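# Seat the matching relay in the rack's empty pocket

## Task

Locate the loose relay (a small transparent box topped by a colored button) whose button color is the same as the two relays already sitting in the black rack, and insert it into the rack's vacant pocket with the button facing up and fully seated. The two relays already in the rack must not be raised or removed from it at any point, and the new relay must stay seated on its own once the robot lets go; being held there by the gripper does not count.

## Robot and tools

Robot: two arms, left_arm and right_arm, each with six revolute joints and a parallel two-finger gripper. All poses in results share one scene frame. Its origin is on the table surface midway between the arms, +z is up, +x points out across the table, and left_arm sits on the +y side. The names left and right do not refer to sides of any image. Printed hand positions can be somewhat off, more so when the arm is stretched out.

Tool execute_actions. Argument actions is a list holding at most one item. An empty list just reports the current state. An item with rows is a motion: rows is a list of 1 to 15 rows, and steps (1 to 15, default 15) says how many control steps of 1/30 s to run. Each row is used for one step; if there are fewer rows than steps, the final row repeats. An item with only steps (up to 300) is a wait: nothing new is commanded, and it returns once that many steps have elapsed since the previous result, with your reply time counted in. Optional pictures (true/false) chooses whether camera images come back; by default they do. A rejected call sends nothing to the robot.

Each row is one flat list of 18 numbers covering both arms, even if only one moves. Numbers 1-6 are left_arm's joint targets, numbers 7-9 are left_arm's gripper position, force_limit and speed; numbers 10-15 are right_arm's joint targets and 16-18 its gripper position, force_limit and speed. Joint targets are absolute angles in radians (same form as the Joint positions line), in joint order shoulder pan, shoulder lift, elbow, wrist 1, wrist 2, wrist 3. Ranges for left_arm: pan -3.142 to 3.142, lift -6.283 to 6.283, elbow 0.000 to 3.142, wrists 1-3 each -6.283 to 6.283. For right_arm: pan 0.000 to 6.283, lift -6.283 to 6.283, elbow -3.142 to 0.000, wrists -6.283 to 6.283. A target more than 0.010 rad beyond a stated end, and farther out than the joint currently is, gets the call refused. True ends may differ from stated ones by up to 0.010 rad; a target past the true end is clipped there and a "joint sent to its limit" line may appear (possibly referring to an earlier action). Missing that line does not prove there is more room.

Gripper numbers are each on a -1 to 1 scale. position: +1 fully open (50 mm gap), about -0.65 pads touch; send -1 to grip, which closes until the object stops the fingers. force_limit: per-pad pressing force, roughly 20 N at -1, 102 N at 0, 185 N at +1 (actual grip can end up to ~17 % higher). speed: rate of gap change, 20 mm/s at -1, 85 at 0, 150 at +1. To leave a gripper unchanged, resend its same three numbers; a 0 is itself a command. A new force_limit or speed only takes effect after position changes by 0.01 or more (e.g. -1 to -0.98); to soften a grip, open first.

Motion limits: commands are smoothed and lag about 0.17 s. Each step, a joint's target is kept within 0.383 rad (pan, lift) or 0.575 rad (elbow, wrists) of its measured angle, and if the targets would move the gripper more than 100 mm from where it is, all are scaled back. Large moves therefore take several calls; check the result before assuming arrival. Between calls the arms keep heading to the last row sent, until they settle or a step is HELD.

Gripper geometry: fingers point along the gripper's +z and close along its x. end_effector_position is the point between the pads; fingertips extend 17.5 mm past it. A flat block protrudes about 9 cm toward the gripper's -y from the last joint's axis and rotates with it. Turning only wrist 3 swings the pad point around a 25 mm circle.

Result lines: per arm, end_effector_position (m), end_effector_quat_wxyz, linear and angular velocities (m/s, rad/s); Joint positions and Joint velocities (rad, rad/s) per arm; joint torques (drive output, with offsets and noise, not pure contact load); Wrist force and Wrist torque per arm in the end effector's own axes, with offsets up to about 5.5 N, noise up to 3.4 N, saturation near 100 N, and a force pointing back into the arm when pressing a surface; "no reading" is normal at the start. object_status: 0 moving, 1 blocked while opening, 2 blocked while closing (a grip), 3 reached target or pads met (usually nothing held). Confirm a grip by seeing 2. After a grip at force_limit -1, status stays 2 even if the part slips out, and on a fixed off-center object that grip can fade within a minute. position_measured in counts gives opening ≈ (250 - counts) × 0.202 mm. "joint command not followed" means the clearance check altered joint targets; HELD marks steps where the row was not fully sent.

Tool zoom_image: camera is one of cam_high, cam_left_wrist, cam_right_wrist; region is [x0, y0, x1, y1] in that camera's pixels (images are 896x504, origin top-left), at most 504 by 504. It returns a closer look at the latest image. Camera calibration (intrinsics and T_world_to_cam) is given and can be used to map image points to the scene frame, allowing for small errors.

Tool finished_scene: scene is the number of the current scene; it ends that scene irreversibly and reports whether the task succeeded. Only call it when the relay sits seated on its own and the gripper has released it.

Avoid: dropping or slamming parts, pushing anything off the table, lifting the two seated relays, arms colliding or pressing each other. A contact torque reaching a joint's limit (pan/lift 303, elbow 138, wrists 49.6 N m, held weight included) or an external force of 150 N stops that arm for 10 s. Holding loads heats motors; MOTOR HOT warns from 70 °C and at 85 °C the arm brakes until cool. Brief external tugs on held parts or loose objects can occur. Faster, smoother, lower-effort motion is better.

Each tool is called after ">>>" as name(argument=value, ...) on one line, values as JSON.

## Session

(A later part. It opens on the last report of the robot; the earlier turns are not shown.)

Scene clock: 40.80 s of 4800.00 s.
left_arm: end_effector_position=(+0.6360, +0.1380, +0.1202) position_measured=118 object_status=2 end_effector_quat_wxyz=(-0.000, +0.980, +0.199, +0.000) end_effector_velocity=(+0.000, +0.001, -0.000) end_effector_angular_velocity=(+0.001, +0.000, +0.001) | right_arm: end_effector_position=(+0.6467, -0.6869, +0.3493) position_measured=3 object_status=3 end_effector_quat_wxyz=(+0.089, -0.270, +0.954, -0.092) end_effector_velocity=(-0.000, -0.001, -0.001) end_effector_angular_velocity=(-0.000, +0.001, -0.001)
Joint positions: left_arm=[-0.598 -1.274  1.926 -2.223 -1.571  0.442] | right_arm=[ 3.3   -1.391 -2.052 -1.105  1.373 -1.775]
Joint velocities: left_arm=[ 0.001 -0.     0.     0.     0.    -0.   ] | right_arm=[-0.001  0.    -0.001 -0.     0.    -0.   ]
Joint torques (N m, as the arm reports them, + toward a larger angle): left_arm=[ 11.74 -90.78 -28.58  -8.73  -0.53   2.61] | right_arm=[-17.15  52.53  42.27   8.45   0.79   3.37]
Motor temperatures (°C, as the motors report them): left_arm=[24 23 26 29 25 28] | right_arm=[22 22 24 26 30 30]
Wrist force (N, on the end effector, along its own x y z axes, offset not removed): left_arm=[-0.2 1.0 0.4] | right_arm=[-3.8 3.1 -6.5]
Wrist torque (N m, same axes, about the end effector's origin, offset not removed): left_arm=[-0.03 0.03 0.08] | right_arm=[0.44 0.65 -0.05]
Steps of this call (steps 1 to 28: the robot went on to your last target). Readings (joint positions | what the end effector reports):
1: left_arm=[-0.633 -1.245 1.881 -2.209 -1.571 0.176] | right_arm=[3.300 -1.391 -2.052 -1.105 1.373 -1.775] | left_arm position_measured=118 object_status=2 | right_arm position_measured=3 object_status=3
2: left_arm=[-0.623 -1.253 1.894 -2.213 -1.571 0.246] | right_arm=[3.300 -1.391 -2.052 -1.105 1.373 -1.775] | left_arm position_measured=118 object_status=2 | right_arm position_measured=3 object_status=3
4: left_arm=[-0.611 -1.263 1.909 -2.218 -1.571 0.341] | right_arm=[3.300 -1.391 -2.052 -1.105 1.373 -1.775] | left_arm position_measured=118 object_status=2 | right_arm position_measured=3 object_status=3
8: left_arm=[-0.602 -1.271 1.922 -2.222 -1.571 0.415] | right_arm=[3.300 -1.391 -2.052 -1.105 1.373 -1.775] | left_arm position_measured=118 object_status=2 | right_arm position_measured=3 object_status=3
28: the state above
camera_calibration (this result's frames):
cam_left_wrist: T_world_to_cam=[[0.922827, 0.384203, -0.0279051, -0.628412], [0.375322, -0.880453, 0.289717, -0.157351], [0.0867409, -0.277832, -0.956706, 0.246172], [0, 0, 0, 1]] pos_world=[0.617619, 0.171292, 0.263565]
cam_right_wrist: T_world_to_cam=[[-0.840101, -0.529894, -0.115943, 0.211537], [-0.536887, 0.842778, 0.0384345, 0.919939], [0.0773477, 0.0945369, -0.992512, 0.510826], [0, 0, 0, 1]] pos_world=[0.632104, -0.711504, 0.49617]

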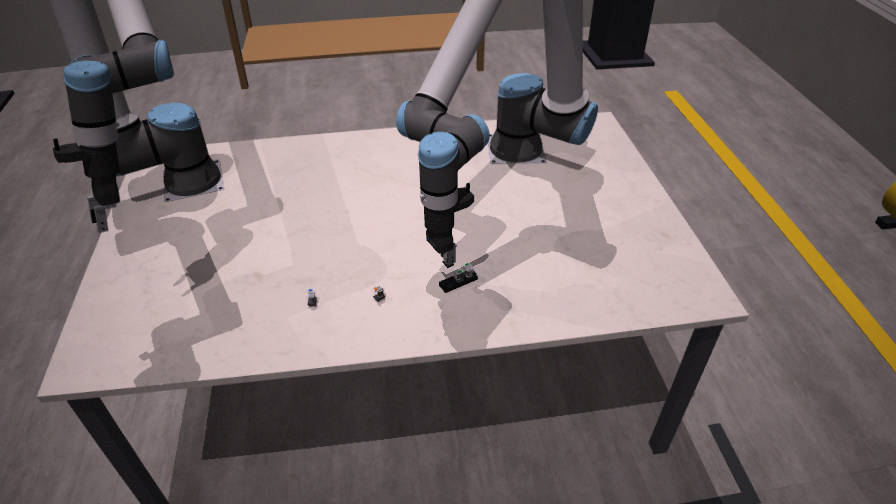

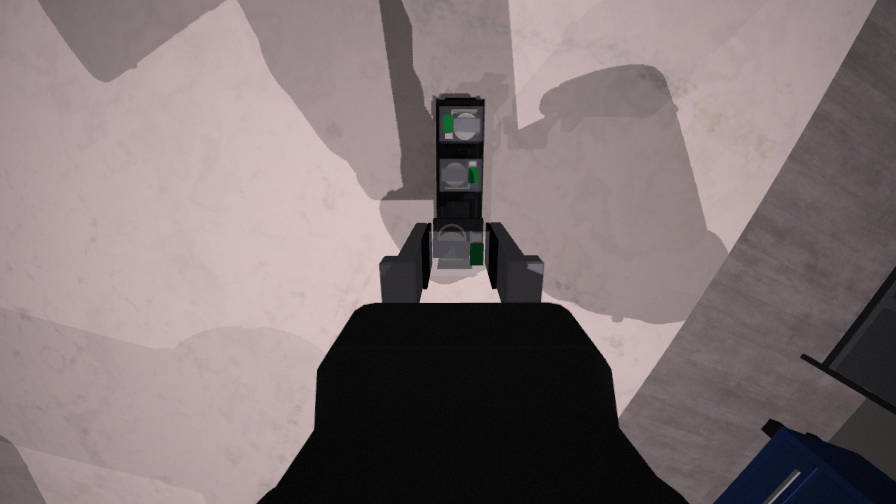

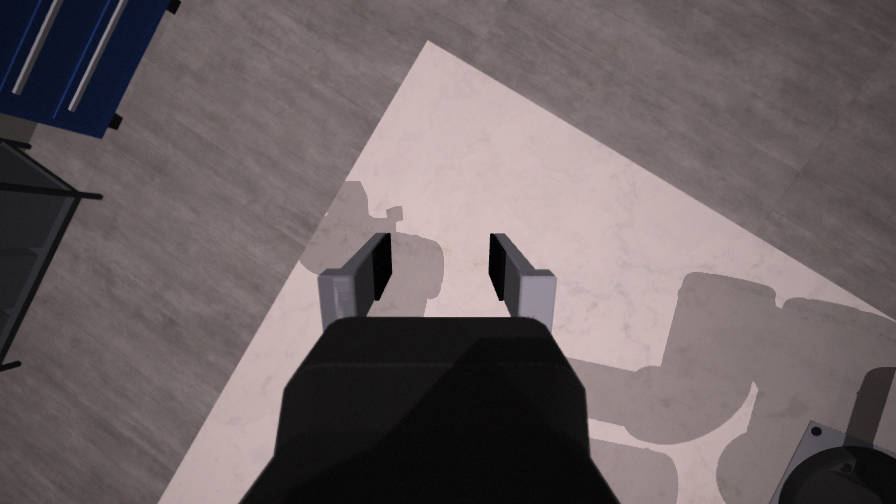

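>>> execute_actions(actions=[{"rows":[[-0.5960,-1.2214,1.95265,-2.30205,-1.5708,0.4448,-1,-0.4,-0.3,3.3,-1.391,-2.052,-1.105,1.373,-1.775,1,0,0]],"steps":15}], pictures=false)

>>> execute_actions(actions=[{"steps":10}])

>>> zoom_image(camera="cam_left_wrist", region=[380, 75, 540, 245])

Scene clock: 49.37 s of 4800.00 s.
left_arm: end_effector_position=(+0.6382, +0.1383, +0.0758) position_measured=118 object_status=2 end_effector_quat_wxyz=(+0.000, +0.980, +0.199, -0.000) end_effector_velocity=(+0.001, +0.001, -0.007) end_effector_angular_velocity=(-0.000, -0.000, +0.002) | right_arm: end_effector_position=(+0.6467, -0.6869, +0.3493) position_measured=3 object_status=3 end_effector_quat_wxyz=(+0.089, -0.270, +0.954, -0.092) end_effector_velocity=(+0.001, +0.001, +0.001) end_effector_angular_velocity=(+0.000, -0.001, +0.002)
Joint positions: left_arm=[-0.596 -1.222  1.952 -2.301 -1.571  0.445] | right_arm=[ 3.3   -1.391 -2.052 -1.105  1.373 -1.775]
Joint velocities: left_arm=[ 0.002  0.008  0.004 -0.012 -0.    -0.001] | right_arm=[ 0.001 -0.     0.001  0.001  0.    -0.001]
Joint torques (N m, as the arm reports them, + toward a larger angle): left_arm=[  9.94 -59.27 -26.58  -8.49  -2.62   2.55] | right_arm=[-19.77  51.49  42.59   7.98   0.21   3.4 ]
Motor temperatures (°C, as the motors report them): left_arm=[24 23 26 29 25 28] | right_arm=[22 22 24 26 30 30]
Wrist force (N, on the end effector, along its own x y z axes, offset not removed): left_arm=[-0.8 -0.4 0.3] | right_arm=[-1.3 6.1 -1.6]
Wrist torque (N m, same axes, about the end effector's origin, offset not removed): left_arm=[-0.35 0.13 0.09] | right_arm=[1.19 0.06 -0.02]
Steps of this call (steps 1 to 15: the robot went on to your last target; steps 16 to 90: nothing new was sent; then 5.07 s passed at rest; steps 91 to 105: all 15 steps of this action). Readings (joint positions | what the end effector reports):
91: left_arm=[-0.598 -1.274 1.927 -2.223 -1.571 0.443] | right_arm=[3.300 -1.391 -2.052 -1.105 1.373 -1.775] | left_arm position_measured=118 object_status=2 | right_arm position_measured=3 object_status=3
92: left_arm=[-0.598 -1.270 1.929 -2.229 -1.571 0.443] | right_arm=[3.300 -1.391 -2.052 -1.105 1.373 -1.775] | left_arm position_measured=118 object_status=2 | right_arm position_measured=3 object_status=3
94: left_arm=[-0.597 -1.249 1.940 -2.258 -1.571 0.444] | right_arm=[3.300 -1.391 -2.052 -1.105 1.373 -1.775] | left_arm position_measured=118 object_status=2 | right_arm position_measured=3 object_status=3
98: left_arm=[-0.596 -1.229 1.949 -2.290 -1.571 0.444] | right_arm=[3.300 -1.391 -2.052 -1.105 1.373 -1.775] | left_arm position_measured=118 object_status=2 | right_arm position_measured=3 object_status=3
105: the state above

Scene clock: 49.70 s of 4800.00 s.
left_arm: end_effector_position=(+0.6383, +0.1383, +0.0752) position_measured=118 object_status=2 end_effector_quat_wxyz=(+0.000, +0.980, +0.199, +0.000) end_effector_velocity=(-0.001, +0.002, -0.002) end_effector_angular_velocity=(+0.002, +0.002, +0.000) | right_arm: end_effector_position=(+0.6467, -0.6869, +0.3493) position_measured=3 object_status=3 end_effector_quat_wxyz=(+0.089, -0.270, +0.954, -0.092) end_effector_velocity=(-0.000, -0.000, -0.001) end_effector_angular_velocity=(-0.001, +0.001, +0.001)
Joint positions: left_arm=[-0.596 -1.221  1.953 -2.302 -1.571  0.445] | right_arm=[ 3.3   -1.391 -2.052 -1.105  1.373 -1.775]
Joint velocities: left_arm=[ 0.001  0.     0.003 -0.     0.     0.001] | right_arm=[-0.    -0.    -0.001  0.    -0.    -0.002]
Joint torques (N m, as the arm reports them, + toward a larger angle): left_arm=[ 11.64 -60.46 -26.45  -8.89  -2.15   2.54] | right_arm=[-17.49  51.14  41.87   7.86   0.07   3.63]
Motor temperatures (°C, as the motors report them): left_arm=[24 23 26 29 25 28] | right_arm=[22 22 24 26 30 30]
Wrist force (N, on the end effector, along its own x y z axes, offset not removed): left_arm=[0.9 0.9 2.5] | right_arm=[-2.6 4.6 -1.8]
Wrist torque (N m, same axes, about the end effector's origin, offset not removed): left_arm=[0.02 -0.14 -0.01] | right_arm=[0.97 0.41 0.03]
Steps of this call (steps 1 to 10: the robot went on to your last target). Readings (joint positions | what the end effector reports):
1: left_arm=[-0.596 -1.222 1.952 -2.301 -1.571 0.445] | right_arm=[3.300 -1.391 -2.052 -1.105 1.373 -1.775] | left_arm position_measured=118 object_status=2 | right_arm position_measured=3 object_status=3
2: left_arm=[-0.596 -1.222 1.952 -2.301 -1.571 0.445] | right_arm=[3.300 -1.391 -2.052 -1.105 1.373 -1.775] | left_arm position_measured=118 object_status=2 | right_arm position_measured=3 object_status=3
4: left_arm=[-0.596 -1.222 1.953 -2.302 -1.571 0.445] | right_arm=[3.300 -1.391 -2.052 -1.105 1.373 -1.775] | left_arm position_measured=118 object_status=2 | right_arm position_measured=3 object_status=3
8: left_arm=[-0.596 -1.221 1.953 -2.302 -1.571 0.445] | right_arm=[3.300 -1.391 -2.052 -1.105 1.373 -1.775] | left_arm position_measured=118 object_status=2 | right_arm position_measured=3 object_status=3
10: the state above
camera_calibration (this result's frames):
cam_left_wrist: T_world_to_cam=[[0.922836, 0.38418, -0.0279245, -0.631879], [0.375302, -0.880449, 0.289755, -0.144901], [0.0867323, -0.277877, -0.956693, 0.203053], [0, 0, 0, 1]] pos_world=[0.619891, 0.171601, 0.2186]
cam_right_wrist: T_world_to_cam=[[-0.840101, -0.529894, -0.115943, 0.211537], [-0.536887, 0.842778, 0.0384345, 0.919939], [0.0773478, 0.094537, -0.992512, 0.510826], [0, 0, 0, 1]] pos_world=[0.632104, -0.711504, 0.49617]

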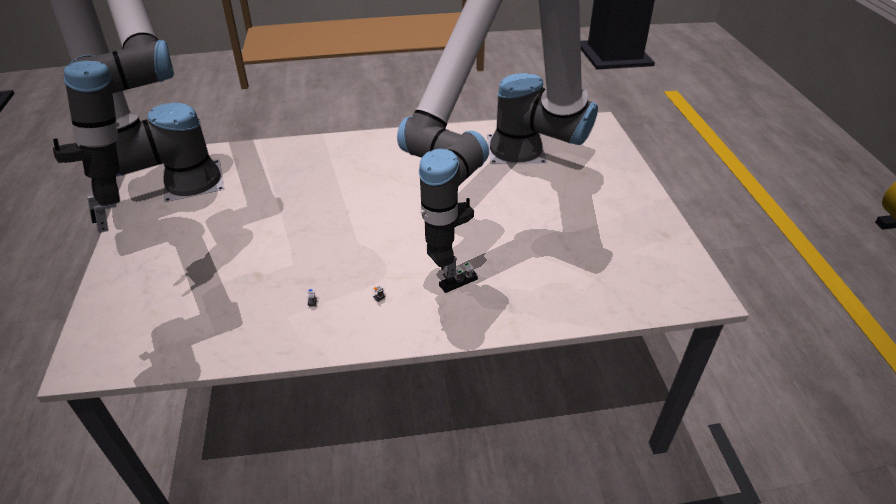

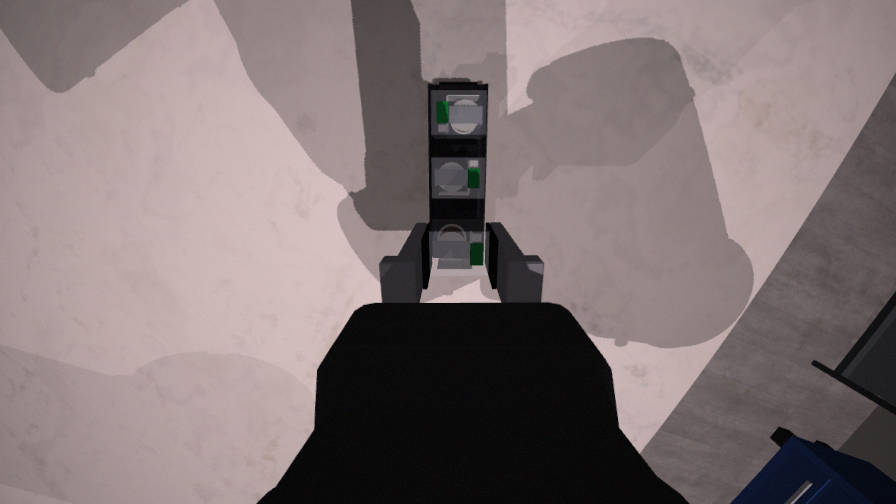

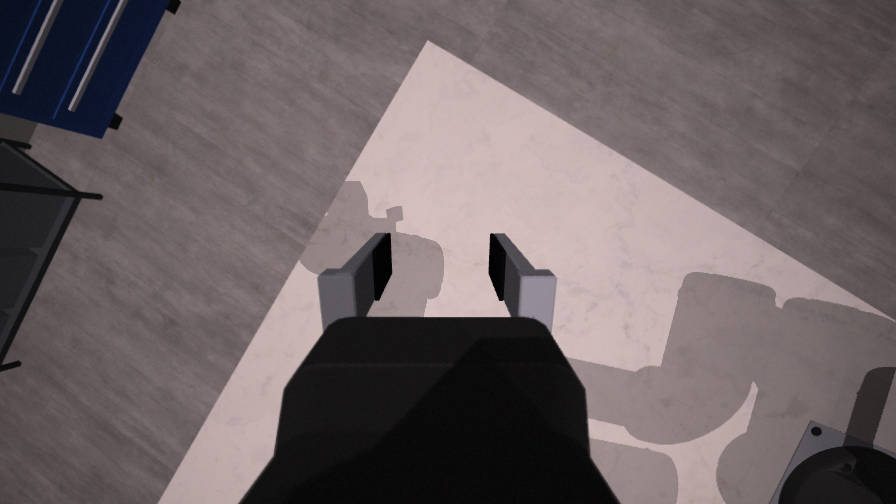

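Region (380, 75, 540, 245) of cam_left_wrist's 896x504 image, scaled by 2.965, with more detail than that image has; it fills the left 474 columns of this view, and the rest is white.

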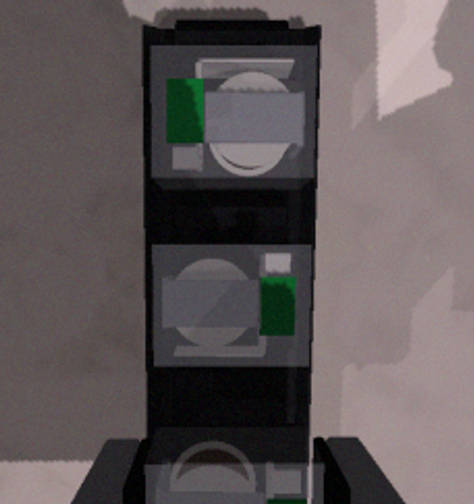

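>>> execute_actions(actions=[{"rows":[[-0.5960,-1.2155,1.9556,-2.3109,-1.5708,0.451,-1,-0.4,-0.3,3.3,-1.391,-2.052,-1.105,1.373,-1.775,1,0,0],[-0.5960,-1.2155,1.9556,-2.3109,-1.5708,0.451,-1,-0.4,-0.3,3.3,-1.391,-2.052,-1.105,1.373,-1.775,1,0,0],[-0.5960,-1.2095,1.9585,-2.3198,-1.5708,0.451,-1,-0.4,-0.3,3.3,-1.391,-2.052,-1.105,1.373,-1.775,1,0,0],[-0.5960,-1.2095,1.9585,-2.3198,-1.5708,0.451,-1,-0.4,-0.3,3.3,-1.391,-2.052,-1.105,1.373,-1.775,1,0,0],[-0.5960,-1.2035,1.9613,-2.3286,-1.5708,0.451,-1,-0.4,-0.3,3.3,-1.391,-2.052,-1.105,1.373,-1.775,1,0,0]],"steps":15}], pictures=false)

Scene clock: 59.50 s of 4800.00 s.
left_arm: end_effector_position=(+0.6384, +0.1384, +0.0606) position_measured=118 object_status=2 end_effector_quat_wxyz=(-0.000, +0.981, +0.196, -0.000) end_effector_velocity=(-0.001, -0.000, -0.004) end_effector_angular_velocity=(+0.000, -0.001, -0.002) | right_arm: end_effector_position=(+0.6467, -0.6869, +0.3493) position_measured=3 object_status=3 end_effector_quat_wxyz=(+0.089, -0.270, +0.954, -0.092) end_effector_velocity=(-0.000, +0.000, +0.001) end_effector_angular_velocity=(+0.000, -0.000, +0.001)
Joint positions: left_arm=[-0.596 -1.204  1.961 -2.328 -1.571  0.451] | right_arm=[ 3.3   -1.391 -2.052 -1.105  1.373 -1.775]
Joint velocities: left_arm=[-0.001  0.004  0.004 -0.008  0.001  0.001] | right_arm=[ 0.001  0.001 -0.    -0.001 -0.     0.   ]
Joint torques (N m, as the arm reports them, + toward a larger angle): left_arm=[ 10.15 -59.32 -27.01  -8.58   0.03   2.26] | right_arm=[-18.88  54.07  41.65   7.9   -0.09   3.28]
Motor temperatures (°C, as the motors report them): left_arm=[24 23 26 29 25 28] | right_arm=[22 22 24 26 30 30]
Wrist force (N, on the end effector, along its own x y z axes, offset not removed): left_arm=[-0.6 -0.2 0.9] | right_arm=[-2.4 5.2 2.0]
Wrist torque (N m, same axes, about the end effector's origin, offset not removed): left_arm=[-0.34 0.15 0.10] | right_arm=[1.14 0.39 0.06]
Steps of this call (steps 1 to 15: the robot went on to your last target; steps 16 to 90: nothing new was sent; then 6.30 s passed at rest; steps 91 to 105: all 15 steps of this action). Readings (joint positions | what the end effector reports):
91: left_arm=[-0.596 -1.221 1.953 -2.302 -1.571 0.445] | right_arm=[3.300 -1.391 -2.052 -1.105 1.373 -1.775] | left_arm position_measured=118 object_status=2 | right_arm position_measured=3 object_status=3
92: left_arm=[-0.596 -1.221 1.953 -2.303 -1.571 0.446] | right_arm=[3.300 -1.391 -2.052 -1.105 1.373 -1.775] | left_arm position_measured=118 object_status=2 | right_arm position_measured=3 object_status=3
94: left_arm=[-0.596 -1.218 1.954 -2.308 -1.571 0.448] | right_arm=[3.300 -1.391 -2.052 -1.105 1.373 -1.775] | left_arm position_measured=118 object_status=2 | right_arm position_measured=3 object_status=3
98: left_arm=[-0.596 -1.209 1.959 -2.321 -1.571 0.450] | right_arm=[3.300 -1.391 -2.052 -1.105 1.373 -1.775] | left_arm position_measured=118 object_status=2 | right_arm position_measured=3 object_status=3
105: the state above

>>> execute_actions(actions=[{"rows":[[-0.5960,-1.1962,1.9646,-2.3392,-1.5708,0.451,-1,-0.4,-0.3,3.3,-1.391,-2.052,-1.105,1.373,-1.775,1,0,0]],"steps":15}], pictures=false)

Scene clock: 62.57 s of 4800.00 s.
left_arm: end_effector_position=(+0.6384, +0.1384, +0.0542) position_measured=118 object_status=2 end_effector_quat_wxyz=(+0.000, +0.981, +0.196, -0.000) end_effector_velocity=(-0.000, +0.001, -0.001) end_effector_angular_velocity=(+0.000, +0.001, +0.000) | right_arm: end_effector_position=(+0.6467, -0.6869, +0.3493) position_measured=3 object_status=3 end_effector_quat_wxyz=(+0.089, -0.270, +0.954, -0.092) end_effector_velocity=(+0.001, +0.001, +0.001) end_effector_angular_velocity=(+0.001, -0.002, +0.003)
Joint positions: left_arm=[-0.596 -1.196  1.965 -2.339 -1.571  0.451] | right_arm=[ 3.3   -1.391 -2.052 -1.105  1.373 -1.775]
Joint velocities: left_arm=[ 0.001  0.001  0.001 -0.001 -0.001  0.001] | right_arm=[ 0.002 -0.     0.001  0.001 -0.    -0.001]
Joint torques (N m, as the arm reports them, + toward a larger angle): left_arm=[  4.58 -61.56 -25.05  -8.02   1.75   2.69] | right_arm=[-17.76  50.3   42.31   8.06  -0.8    3.22]
Motor temperatures (°C, as the motors report them): left_arm=[24 23 26 29 25 28] | right_arm=[22 22 24 26 30 30]
Wrist force (N, on the end effector, along its own x y z axes, offset not removed): left_arm=[2.5 0.0 -0.9] | right_arm=[-2.0 4.8 -0.5]
Wrist torque (N m, same axes, about the end effector's origin, offset not removed): left_arm=[-0.36 -0.44 -0.02] | right_arm=[1.01 0.32 -0.11]
Steps of this call (steps 1 to 15: the robot went on to your last target; steps 16 to 77: nothing new was sent; steps 78 to 92: all 15 steps of this action). Readings (joint positions | what the end effector reports):
78: left_arm=[-0.596 -1.203 1.961 -2.329 -1.571 0.451] | right_arm=[3.300 -1.391 -2.052 -1.105 1.373 -1.775] | left_arm position_measured=118 object_status=2 | right_arm position_measured=3 object_status=3
79: left_arm=[-0.596 -1.203 1.962 -2.330 -1.571 0.451] | right_arm=[3.300 -1.391 -2.052 -1.105 1.373 -1.775] | left_arm position_measured=118 object_status=2 | right_arm position_measured=3 object_status=3
81: left_arm=[-0.596 -1.200 1.963 -2.334 -1.571 0.451] | right_arm=[3.300 -1.391 -2.052 -1.105 1.373 -1.775] | left_arm position_measured=118 object_status=2 | right_arm position_measured=3 object_status=3
85: left_arm=[-0.596 -1.197 1.964 -2.338 -1.571 0.451] | right_arm=[3.300 -1.391 -2.052 -1.105 1.373 -1.775] | left_arm position_measured=118 object_status=2 | right_arm position_measured=3 object_status=3
92: the state above

>>> execute_actions(actions=[{"rows":[[-0.5960,-1.1888,1.9677,-2.3497,-1.5708,0.451,-1,-0.4,-0.3,3.3,-1.391,-2.052,-1.105,1.373,-1.775,1,0,0]],"steps":10}], pictures=false)

>>> execute_actions(actions=[{"rows":[[-0.5960,-1.1863,1.9687,-2.3532,-1.5708,0.451,-1,-0.4,-0.3,3.3,-1.391,-2.052,-1.105,1.373,-1.775,1,0,0]],"steps":15}], pictures=false)

Scene clock: 66.83 s of 4800.00 s.
left_arm: end_effector_position=(+0.6384, +0.1384, +0.0486) position_measured=118 object_status=2 end_effector_quat_wxyz=(-0.000, +0.981, +0.196, -0.000) end_effector_velocity=(-0.000, -0.000, -0.003) end_effector_angular_velocity=(-0.001, -0.001, -0.000) | right_arm: end_effector_position=(+0.6467, -0.6869, +0.3493) position_measured=3 object_status=3 end_effector_quat_wxyz=(+0.089, -0.270, +0.954, -0.092) end_effector_velocity=(+0.000, +0.001, -0.000) end_effector_angular_velocity=(-0.000, +0.001, +0.001)
Joint positions: left_arm=[-0.596 -1.189  1.967 -2.349 -1.571  0.451] | right_arm=[ 3.3   -1.391 -2.052 -1.105  1.373 -1.775]
Joint velocities: left_arm=[-0.     0.003  0.002 -0.007 -0.001 -0.   ] | right_arm=[ 0.001 -0.001  0.    -0.    -0.     0.001]
Joint torques (N m, as the arm reports them, + toward a larger angle): left_arm=[ -2.26 -60.56 -25.35  -8.72   1.54   2.42] | right_arm=[-20.8   50.51  42.47   7.58  -1.21   3.21]
Motor temperatures (°C, as the motors report them): left_arm=[24 23 26 29 25 28] | right_arm=[22 22 24 26 30 30]
Wrist force (N, on the end effector, along its own x y z axes, offset not removed): left_arm=[1.3 -0.2 0.7] | right_arm=[-6.2 4.4 -3.1]
Wrist torque (N m, same axes, about the end effector's origin, offset not removed): left_arm=[-0.27 -0.27 0.08] | right_arm=[0.76 1.20 0.06]
Steps of this call (steps 1 to 15: the robot went on to your last target; steps 16 to 90: nothing new was sent; then 0.93 s passed at rest; steps 91 to 100: all 10 steps of this action). Readings (joint positions | what the end effector reports):
91: left_arm=[-0.596 -1.196 1.965 -2.339 -1.571 0.451] | right_arm=[3.300 -1.391 -2.052 -1.105 1.373 -1.775] | left_arm position_measured=118 object_status=2 | right_arm position_measured=3 object_status=3
92: left_arm=[-0.596 -1.195 1.965 -2.341 -1.571 0.451] | right_arm=[3.300 -1.391 -2.052 -1.105 1.373 -1.775] | left_arm position_measured=118 object_status=2 | right_arm position_measured=3 object_status=3
94: left_arm=[-0.596 -1.192 1.966 -2.345 -1.571 0.451] | right_arm=[3.300 -1.391 -2.052 -1.105 1.373 -1.775] | left_arm position_measured=118 object_status=2 | right_arm position_measured=3 object_status=3
98: left_arm=[-0.596 -1.190 1.967 -2.348 -1.571 0.451] | right_arm=[3.300 -1.391 -2.052 -1.105 1.373 -1.775] | left_arm position_measured=118 object_status=2 | right_arm position_measured=3 object_status=3
100: the state above

Scene clock: 67.33 s of 4800.00 s.
left_arm: end_effector_position=(+0.6384, +0.1384, +0.0462) position_measured=118 object_status=2 end_effector_quat_wxyz=(+0.000, +0.981, +0.196, +0.000) end_effector_velocity=(+0.000, +0.001, -0.002) end_effector_angular_velocity=(+0.001, +0.001, +0.003) | right_arm: end_effector_position=(+0.6467, -0.6869, +0.3493) position_measured=3 object_status=3 end_effector_quat_wxyz=(+0.089, -0.270, +0.954, -0.092) end_effector_velocity=(+0.000, +0.000, +0.001) end_effector_angular_velocity=(+0.001, -0.001, +0.000)
Joint positions: left_arm=[-0.596 -1.186  1.969 -2.353 -1.571  0.451] | right_arm=[ 3.3   -1.391 -2.052 -1.105  1.373 -1.775]
Joint velocities: left_arm=[ 0.002  0.002  0.001 -0.001 -0.    -0.001] | right_arm=[0.    0.    0.001 0.    0.    0.   ]
Joint torques (N m, as the arm reports them, + toward a larger angle): left_arm=[ -2.66 -58.8  -23.07  -8.43   1.31   2.17] | right_arm=[-18.57  52.13  42.9    7.32  -1.34   2.77]
Motor temperatures (°C, as the motors report them): left_arm=[24 23 26 29 25 28] | right_arm=[22 22 24 26 30 30]
Wrist force (N, on the end effector, along its own x y z axes, offset not removed): left_arm=[-1.1 -2.4 -1.2] | right_arm=[0.7 7.1 -1.0]
Wrist torque (N m, same axes, about the end effector's origin, offset not removed): left_arm=[-0.56 0.13 0.08] | right_arm=[1.40 -0.19 -0.05]
Steps of this call (steps 1 to 15: all 15 steps of this action). Readings (joint positions | what the end effector reports):
1: left_arm=[-0.596 -1.189 1.968 -2.349 -1.571 0.451] | right_arm=[3.300 -1.391 -2.052 -1.105 1.373 -1.775] | left_arm position_measured=118 object_status=2 | right_arm position_measured=3 object_status=3
2: left_arm=[-0.596 -1.189 1.968 -2.350 -1.571 0.451] | right_arm=[3.300 -1.391 -2.052 -1.105 1.373 -1.775] | left_arm position_measured=118 object_status=2 | right_arm position_measured=3 object_status=3
4: left_arm=[-0.596 -1.188 1.968 -2.351 -1.571 0.451] | right_arm=[3.300 -1.391 -2.052 -1.105 1.373 -1.775] | left_arm position_measured=118 object_status=2 | right_arm position_measured=3 object_status=3
8: left_arm=[-0.596 -1.187 1.969 -2.353 -1.571 0.451] | right_arm=[3.300 -1.391 -2.052 -1.105 1.373 -1.775] | left_arm position_measured=118 object_status=2 | right_arm position_measured=3 object_status=3
15: the state above

Just touching; press 0.7 mm more, release, lift.

>>> execute_actions(actions=[{"rows":[[-0.5960,-1.1854,1.9691,-2.3545,-1.5708,0.451,-1,-0.4,-0.3,3.3,-1.391,-2.052,-1.105,1.373,-1.775,1,0,0]],"steps":12}], pictures=false)

>>> execute_actions(actions=[{"rows":[[-0.5960,-1.1854,1.9691,-2.3545,-1.5708,0.451,1,-0.4,0,3.3,-1.391,-2.052,-1.105,1.373,-1.775,1,0,0]],"steps":9}], pictures=false)

>>> execute_actions(actions=[{"rows":[[-0.5960,-1.25,1.937,-2.258,-1.5708,0.451,1,-0.4,0,3.3,-1.391,-2.052,-1.105,1.373,-1.775,1,0,0]],"steps":15}])

>>> zoom_image(camera="cam_left_wrist", region=[380, 80, 540, 270])

Scene clock: 75.07 s of 4800.00 s.
left_arm: end_effector_position=(+0.6385, +0.1383, +0.0456) position_measured=118 object_status=2 end_effector_quat_wxyz=(+0.000, +0.981, +0.196, +0.000) end_effector_velocity=(-0.001, +0.000, -0.002) end_effector_angular_velocity=(+0.003, +0.002, -0.001) | right_arm: end_effector_position=(+0.6467, -0.6869, +0.3493) position_measured=3 object_status=3 end_effector_quat_wxyz=(+0.089, -0.270, +0.954, -0.092) end_effector_velocity=(+0.001, -0.001, +0.002) end_effector_angular_velocity=(+0.001, -0.002, -0.002)
Joint positions: left_arm=[-0.596 -1.186  1.969 -2.354 -1.571  0.451] | right_arm=[ 3.3   -1.391 -2.052 -1.105  1.373 -1.775]
Joint velocities: left_arm=[-0.001  0.002  0.002 -0.001  0.    -0.   ] | right_arm=[-0.002  0.     0.002  0.     0.    -0.   ]
Joint torques (N m, as the arm reports them, + toward a larger angle): left_arm=[ -8.8  -34.46 -11.59  -7.11   0.95   2.3 ] | right_arm=[-17.29  51.31  42.91   7.05  -1.91   3.11]
Motor temperatures (°C, as the motors report them): left_arm=[24 23 26 29 25 28] | right_arm=[22 22 24 26 30 30]
Wrist force (N, on the end effector, along its own x y z axes, offset not removed): left_arm=[-2.3 -4.8 -31.9] | right_arm=[0.1 2.6 1.3]
Wrist torque (N m, same axes, about the end effector's origin, offset not removed): left_arm=[-0.08 -0.08 0.06] | right_arm=[0.63 0.05 -0.22]
Steps of this call (steps 1 to 15: the robot went on to your last target; steps 16 to 90: nothing new was sent; then 4.33 s passed at rest; steps 91 to 102: all 12 steps of this action). Readings (joint positions | what the end effector reports):
91: left_arm=[-0.596 -1.186 1.969 -2.353 -1.571 0.451] | right_arm=[3.300 -1.391 -2.052 -1.105 1.373 -1.775] | left_arm position_measured=118 object_status=2 | right_arm position_measured=3 object_status=3
92: left_arm=[-0.596 -1.186 1.969 -2.353 -1.571 0.451] | right_arm=[3.300 -1.391 -2.052 -1.105 1.373 -1.775] | left_arm position_measured=118 object_status=2 | right_arm position_measured=3 object_status=3
94: left_arm=[-0.596 -1.186 1.969 -2.354 -1.571 0.451] | right_arm=[3.300 -1.391 -2.052 -1.105 1.373 -1.775] | left_arm position_measured=118 object_status=2 | right_arm position_measured=3 object_status=3
98: left_arm=[-0.596 -1.186 1.969 -2.354 -1.571 0.451] | right_arm=[3.300 -1.391 -2.052 -1.105 1.373 -1.775] | left_arm position_measured=118 object_status=2 | right_arm position_measured=3 object_status=3
102: the state above

Scene clock: 75.37 s of 4800.00 s.
left_arm: end_effector_position=(+0.6383, +0.1385, +0.0452) position_measured=5 object_status=0 end_effector_quat_wxyz=(-0.000, +0.981, +0.196, -0.000) end_effector_velocity=(+0.001, +0.001, +0.000) end_effector_angular_velocity=(+0.000, -0.001, +0.001) | right_arm: end_effector_position=(+0.6467, -0.6869, +0.3493) position_measured=3 object_status=3 end_effector_quat_wxyz=(+0.089, -0.270, +0.954, -0.092) end_effector_velocity=(+0.001, -0.000, -0.000) end_effector_angular_velocity=(+0.000, +0.000, -0.002)
Joint positions: left_arm=[-0.596 -1.185  1.969 -2.354 -1.571  0.451] | right_arm=[ 3.3   -1.391 -2.052 -1.105  1.373 -1.775]
Joint velocities: left_arm=[ 0.001 -0.    -0.     0.     0.001 -0.   ] | right_arm=[-0.001 -0.001  0.001  0.     0.     0.001]
Joint torques (N m, as the arm reports them, + toward a larger angle): left_arm=[ -9.19 -67.21 -31.93  -7.18   1.07   2.51] | right_arm=[-17.43  50.95  42.14   6.88  -1.87   3.31]
Motor temperatures (°C, as the motors report them): left_arm=[24 23 26 29 25 28] | right_arm=[22 22 24 26 30 30]
Wrist force (N, on the end effector, along its own x y z axes, offset not removed): left_arm=[-0.8 0.9 0.4] | right_arm=[2.5 -1.0 0.6]
Wrist torque (N m, same axes, about the end effector's origin, offset not removed): left_arm=[-0.10 0.14 0.04] | right_arm=[-0.09 -0.53 0.06]
Steps of this call (steps 1 to 9: all 9 steps of this action). Readings (joint positions | what the end effector reports):
1: left_arm=[-0.596 -1.186 1.969 -2.354 -1.571 0.451] | right_arm=[3.300 -1.391 -2.052 -1.105 1.373 -1.775] | left_arm position_measured=115 object_status=0 | right_arm position_measured=3 object_status=3
2: left_arm=[-0.596 -1.185 1.969 -2.354 -1.571 0.451] | right_arm=[3.300 -1.391 -2.052 -1.105 1.373 -1.775] | left_arm position_measured=101 object_status=0 | right_arm position_measured=3 object_status=3
4: left_arm=[-0.596 -1.185 1.969 -2.354 -1.571 0.451] | right_arm=[3.300 -1.391 -2.052 -1.105 1.373 -1.775] | left_arm position_measured=73 object_status=0 | right_arm position_measured=3 object_status=3
8: left_arm=[-0.596 -1.185 1.969 -2.354 -1.571 0.451] | right_arm=[3.300 -1.391 -2.052 -1.105 1.373 -1.775] | left_arm position_measured=16 object_status=0 | right_arm position_measured=3 object_status=3
9: the state above

Scene clock: 75.87 s of 4800.00 s.
left_arm: end_effector_position=(+0.6384, +0.1383, +0.0993) position_measured=3 object_status=3 end_effector_quat_wxyz=(+0.000, +0.981, +0.196, +0.000) end_effector_velocity=(-0.000, -0.000, +0.008) end_effector_angular_velocity=(-0.000, +0.001, -0.001) | right_arm: end_effector_position=(+0.6467, -0.6869, +0.3493) position_measured=3 object_status=3 end_effector_quat_wxyz=(+0.089, -0.270, +0.954, -0.092) end_effector_velocity=(-0.000, +0.001, -0.001) end_effector_angular_velocity=(-0.000, +0.000, +0.001)
Joint positions: left_arm=[-0.596 -1.249  1.938 -2.26  -1.571  0.451] | right_arm=[ 3.3   -1.391 -2.052 -1.105  1.373 -1.775]
Joint velocities: left_arm=[-0.    -0.009 -0.005  0.015 -0.001  0.001] | right_arm=[ 0.001 -0.    -0.001  0.001 -0.    -0.   ]
Joint torques (N m, as the arm reports them, + toward a larger angle): left_arm=[ -6.16 -89.7  -50.94  -0.72   1.     2.47] | right_arm=[-17.92  51.67  42.12   6.87  -1.59   3.34]
Motor temperatures (°C, as the motors report them): left_arm=[24 23 26 29 25 28] | right_arm=[22 22 24 26 30 30]
Wrist force (N, on the end effector, along its own x y z axes, offset not removed): left_arm=[2.8 0.0 -0.9] | right_arm=[-1.3 4.3 -4.9]
Wrist torque (N m, same axes, about the end effector's origin, offset not removed): left_arm=[-0.26 -0.51 -0.02] | right_arm=[0.71 0.13 0.07]
Steps of this call (steps 1 to 15: all 15 steps of this action). Readings (joint positions | what the end effector reports):
1: left_arm=[-0.596 -1.185 1.969 -2.354 -1.571 0.451] | right_arm=[3.300 -1.391 -2.052 -1.105 1.373 -1.775] | left_arm position_measured=3 object_status=0 | right_arm position_measured=3 object_status=3
2: left_arm=[-0.596 -1.190 1.966 -2.349 -1.571 0.451] | right_arm=[3.300 -1.391 -2.052 -1.105 1.373 -1.775] | left_arm position_measured=3 object_status=0 | right_arm position_measured=3 object_status=3
4: left_arm=[-0.596 -1.215 1.954 -2.314 -1.571 0.451] | right_arm=[3.300 -1.391 -2.052 -1.105 1.373 -1.775] | left_arm position_measured=3 object_status=0 | right_arm position_measured=3 object_status=3
8: left_arm=[-0.596 -1.241 1.942 -2.273 -1.571 0.451] | right_arm=[3.300 -1.391 -2.052 -1.105 1.373 -1.775] | left_arm position_measured=3 object_status=3 | right_arm position_measured=3 object_status=3
15: the state above
camera_calibration (this result's frames):
cam_left_wrist: T_world_to_cam=[[0.925207, 0.37844, -0.0278457, -0.632088], [0.369792, -0.882734, 0.289886, -0.148056], [0.085124, -0.278501, -0.956656, 0.227183], [0, 0, 0, 1]] pos_world=[0.620224, 0.171784, 0.242654]
cam_right_wrist: T_world_to_cam=[[-0.840101, -0.529894, -0.115943, 0.211537], [-0.536887, 0.842778, 0.0384345, 0.919939], [0.0773479, 0.0945371, -0.992512, 0.510826], [0, 0, 0, 1]] pos_world=[0.632104, -0.711504, 0.49617]

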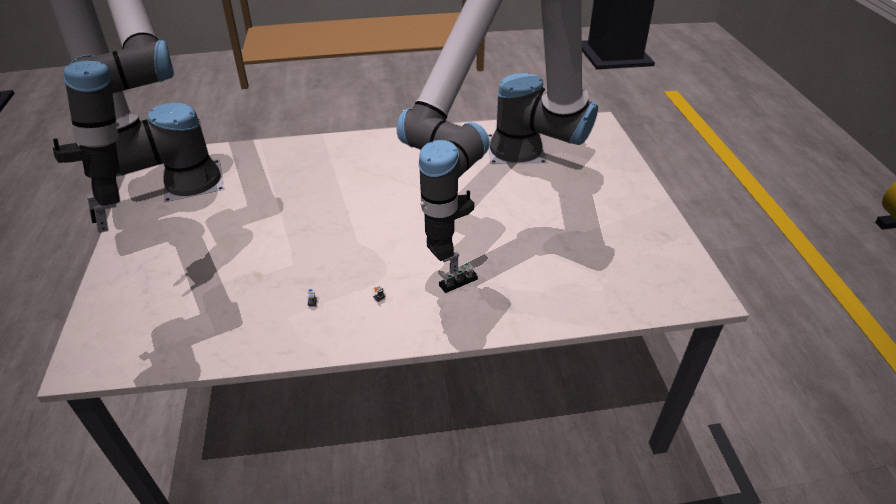

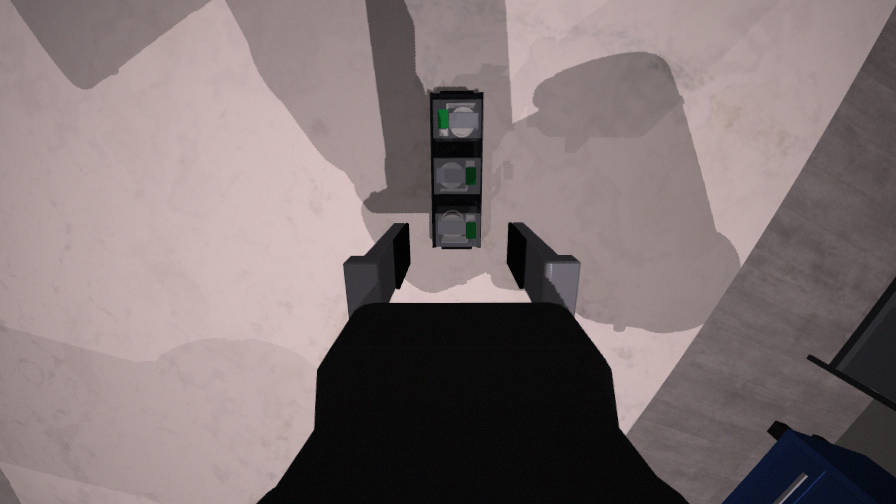

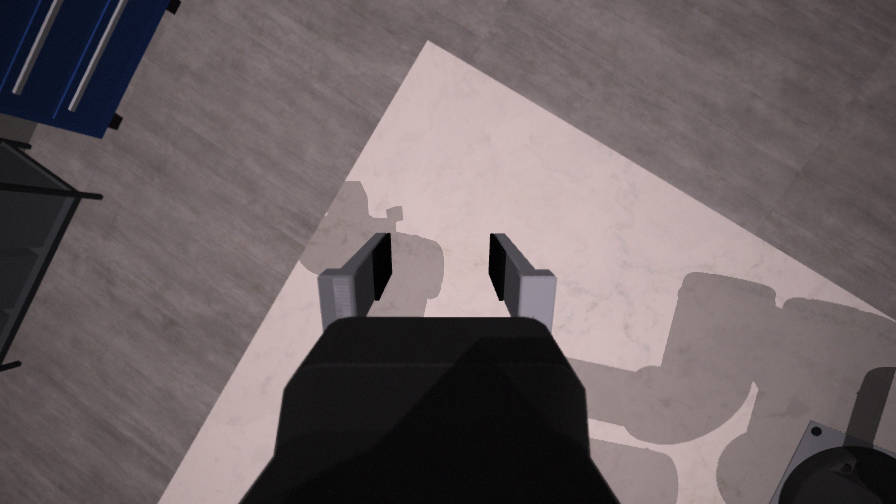

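Region (380, 80, 540, 270) of cam_left_wrist's 896x504 image, scaled by 2.653, with more detail than that image has; it fills the left 424 columns of this view, and the rest is white.

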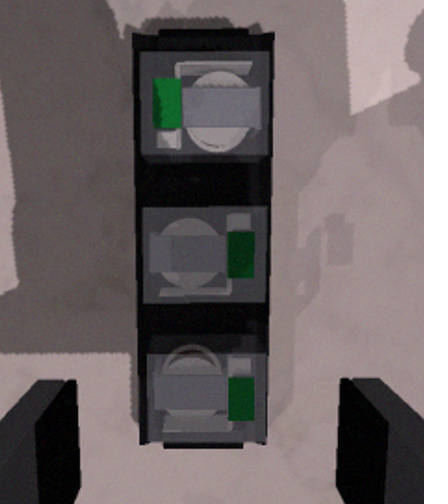

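>>> finished_scene(scene=2)

The scene is finished: the task was done.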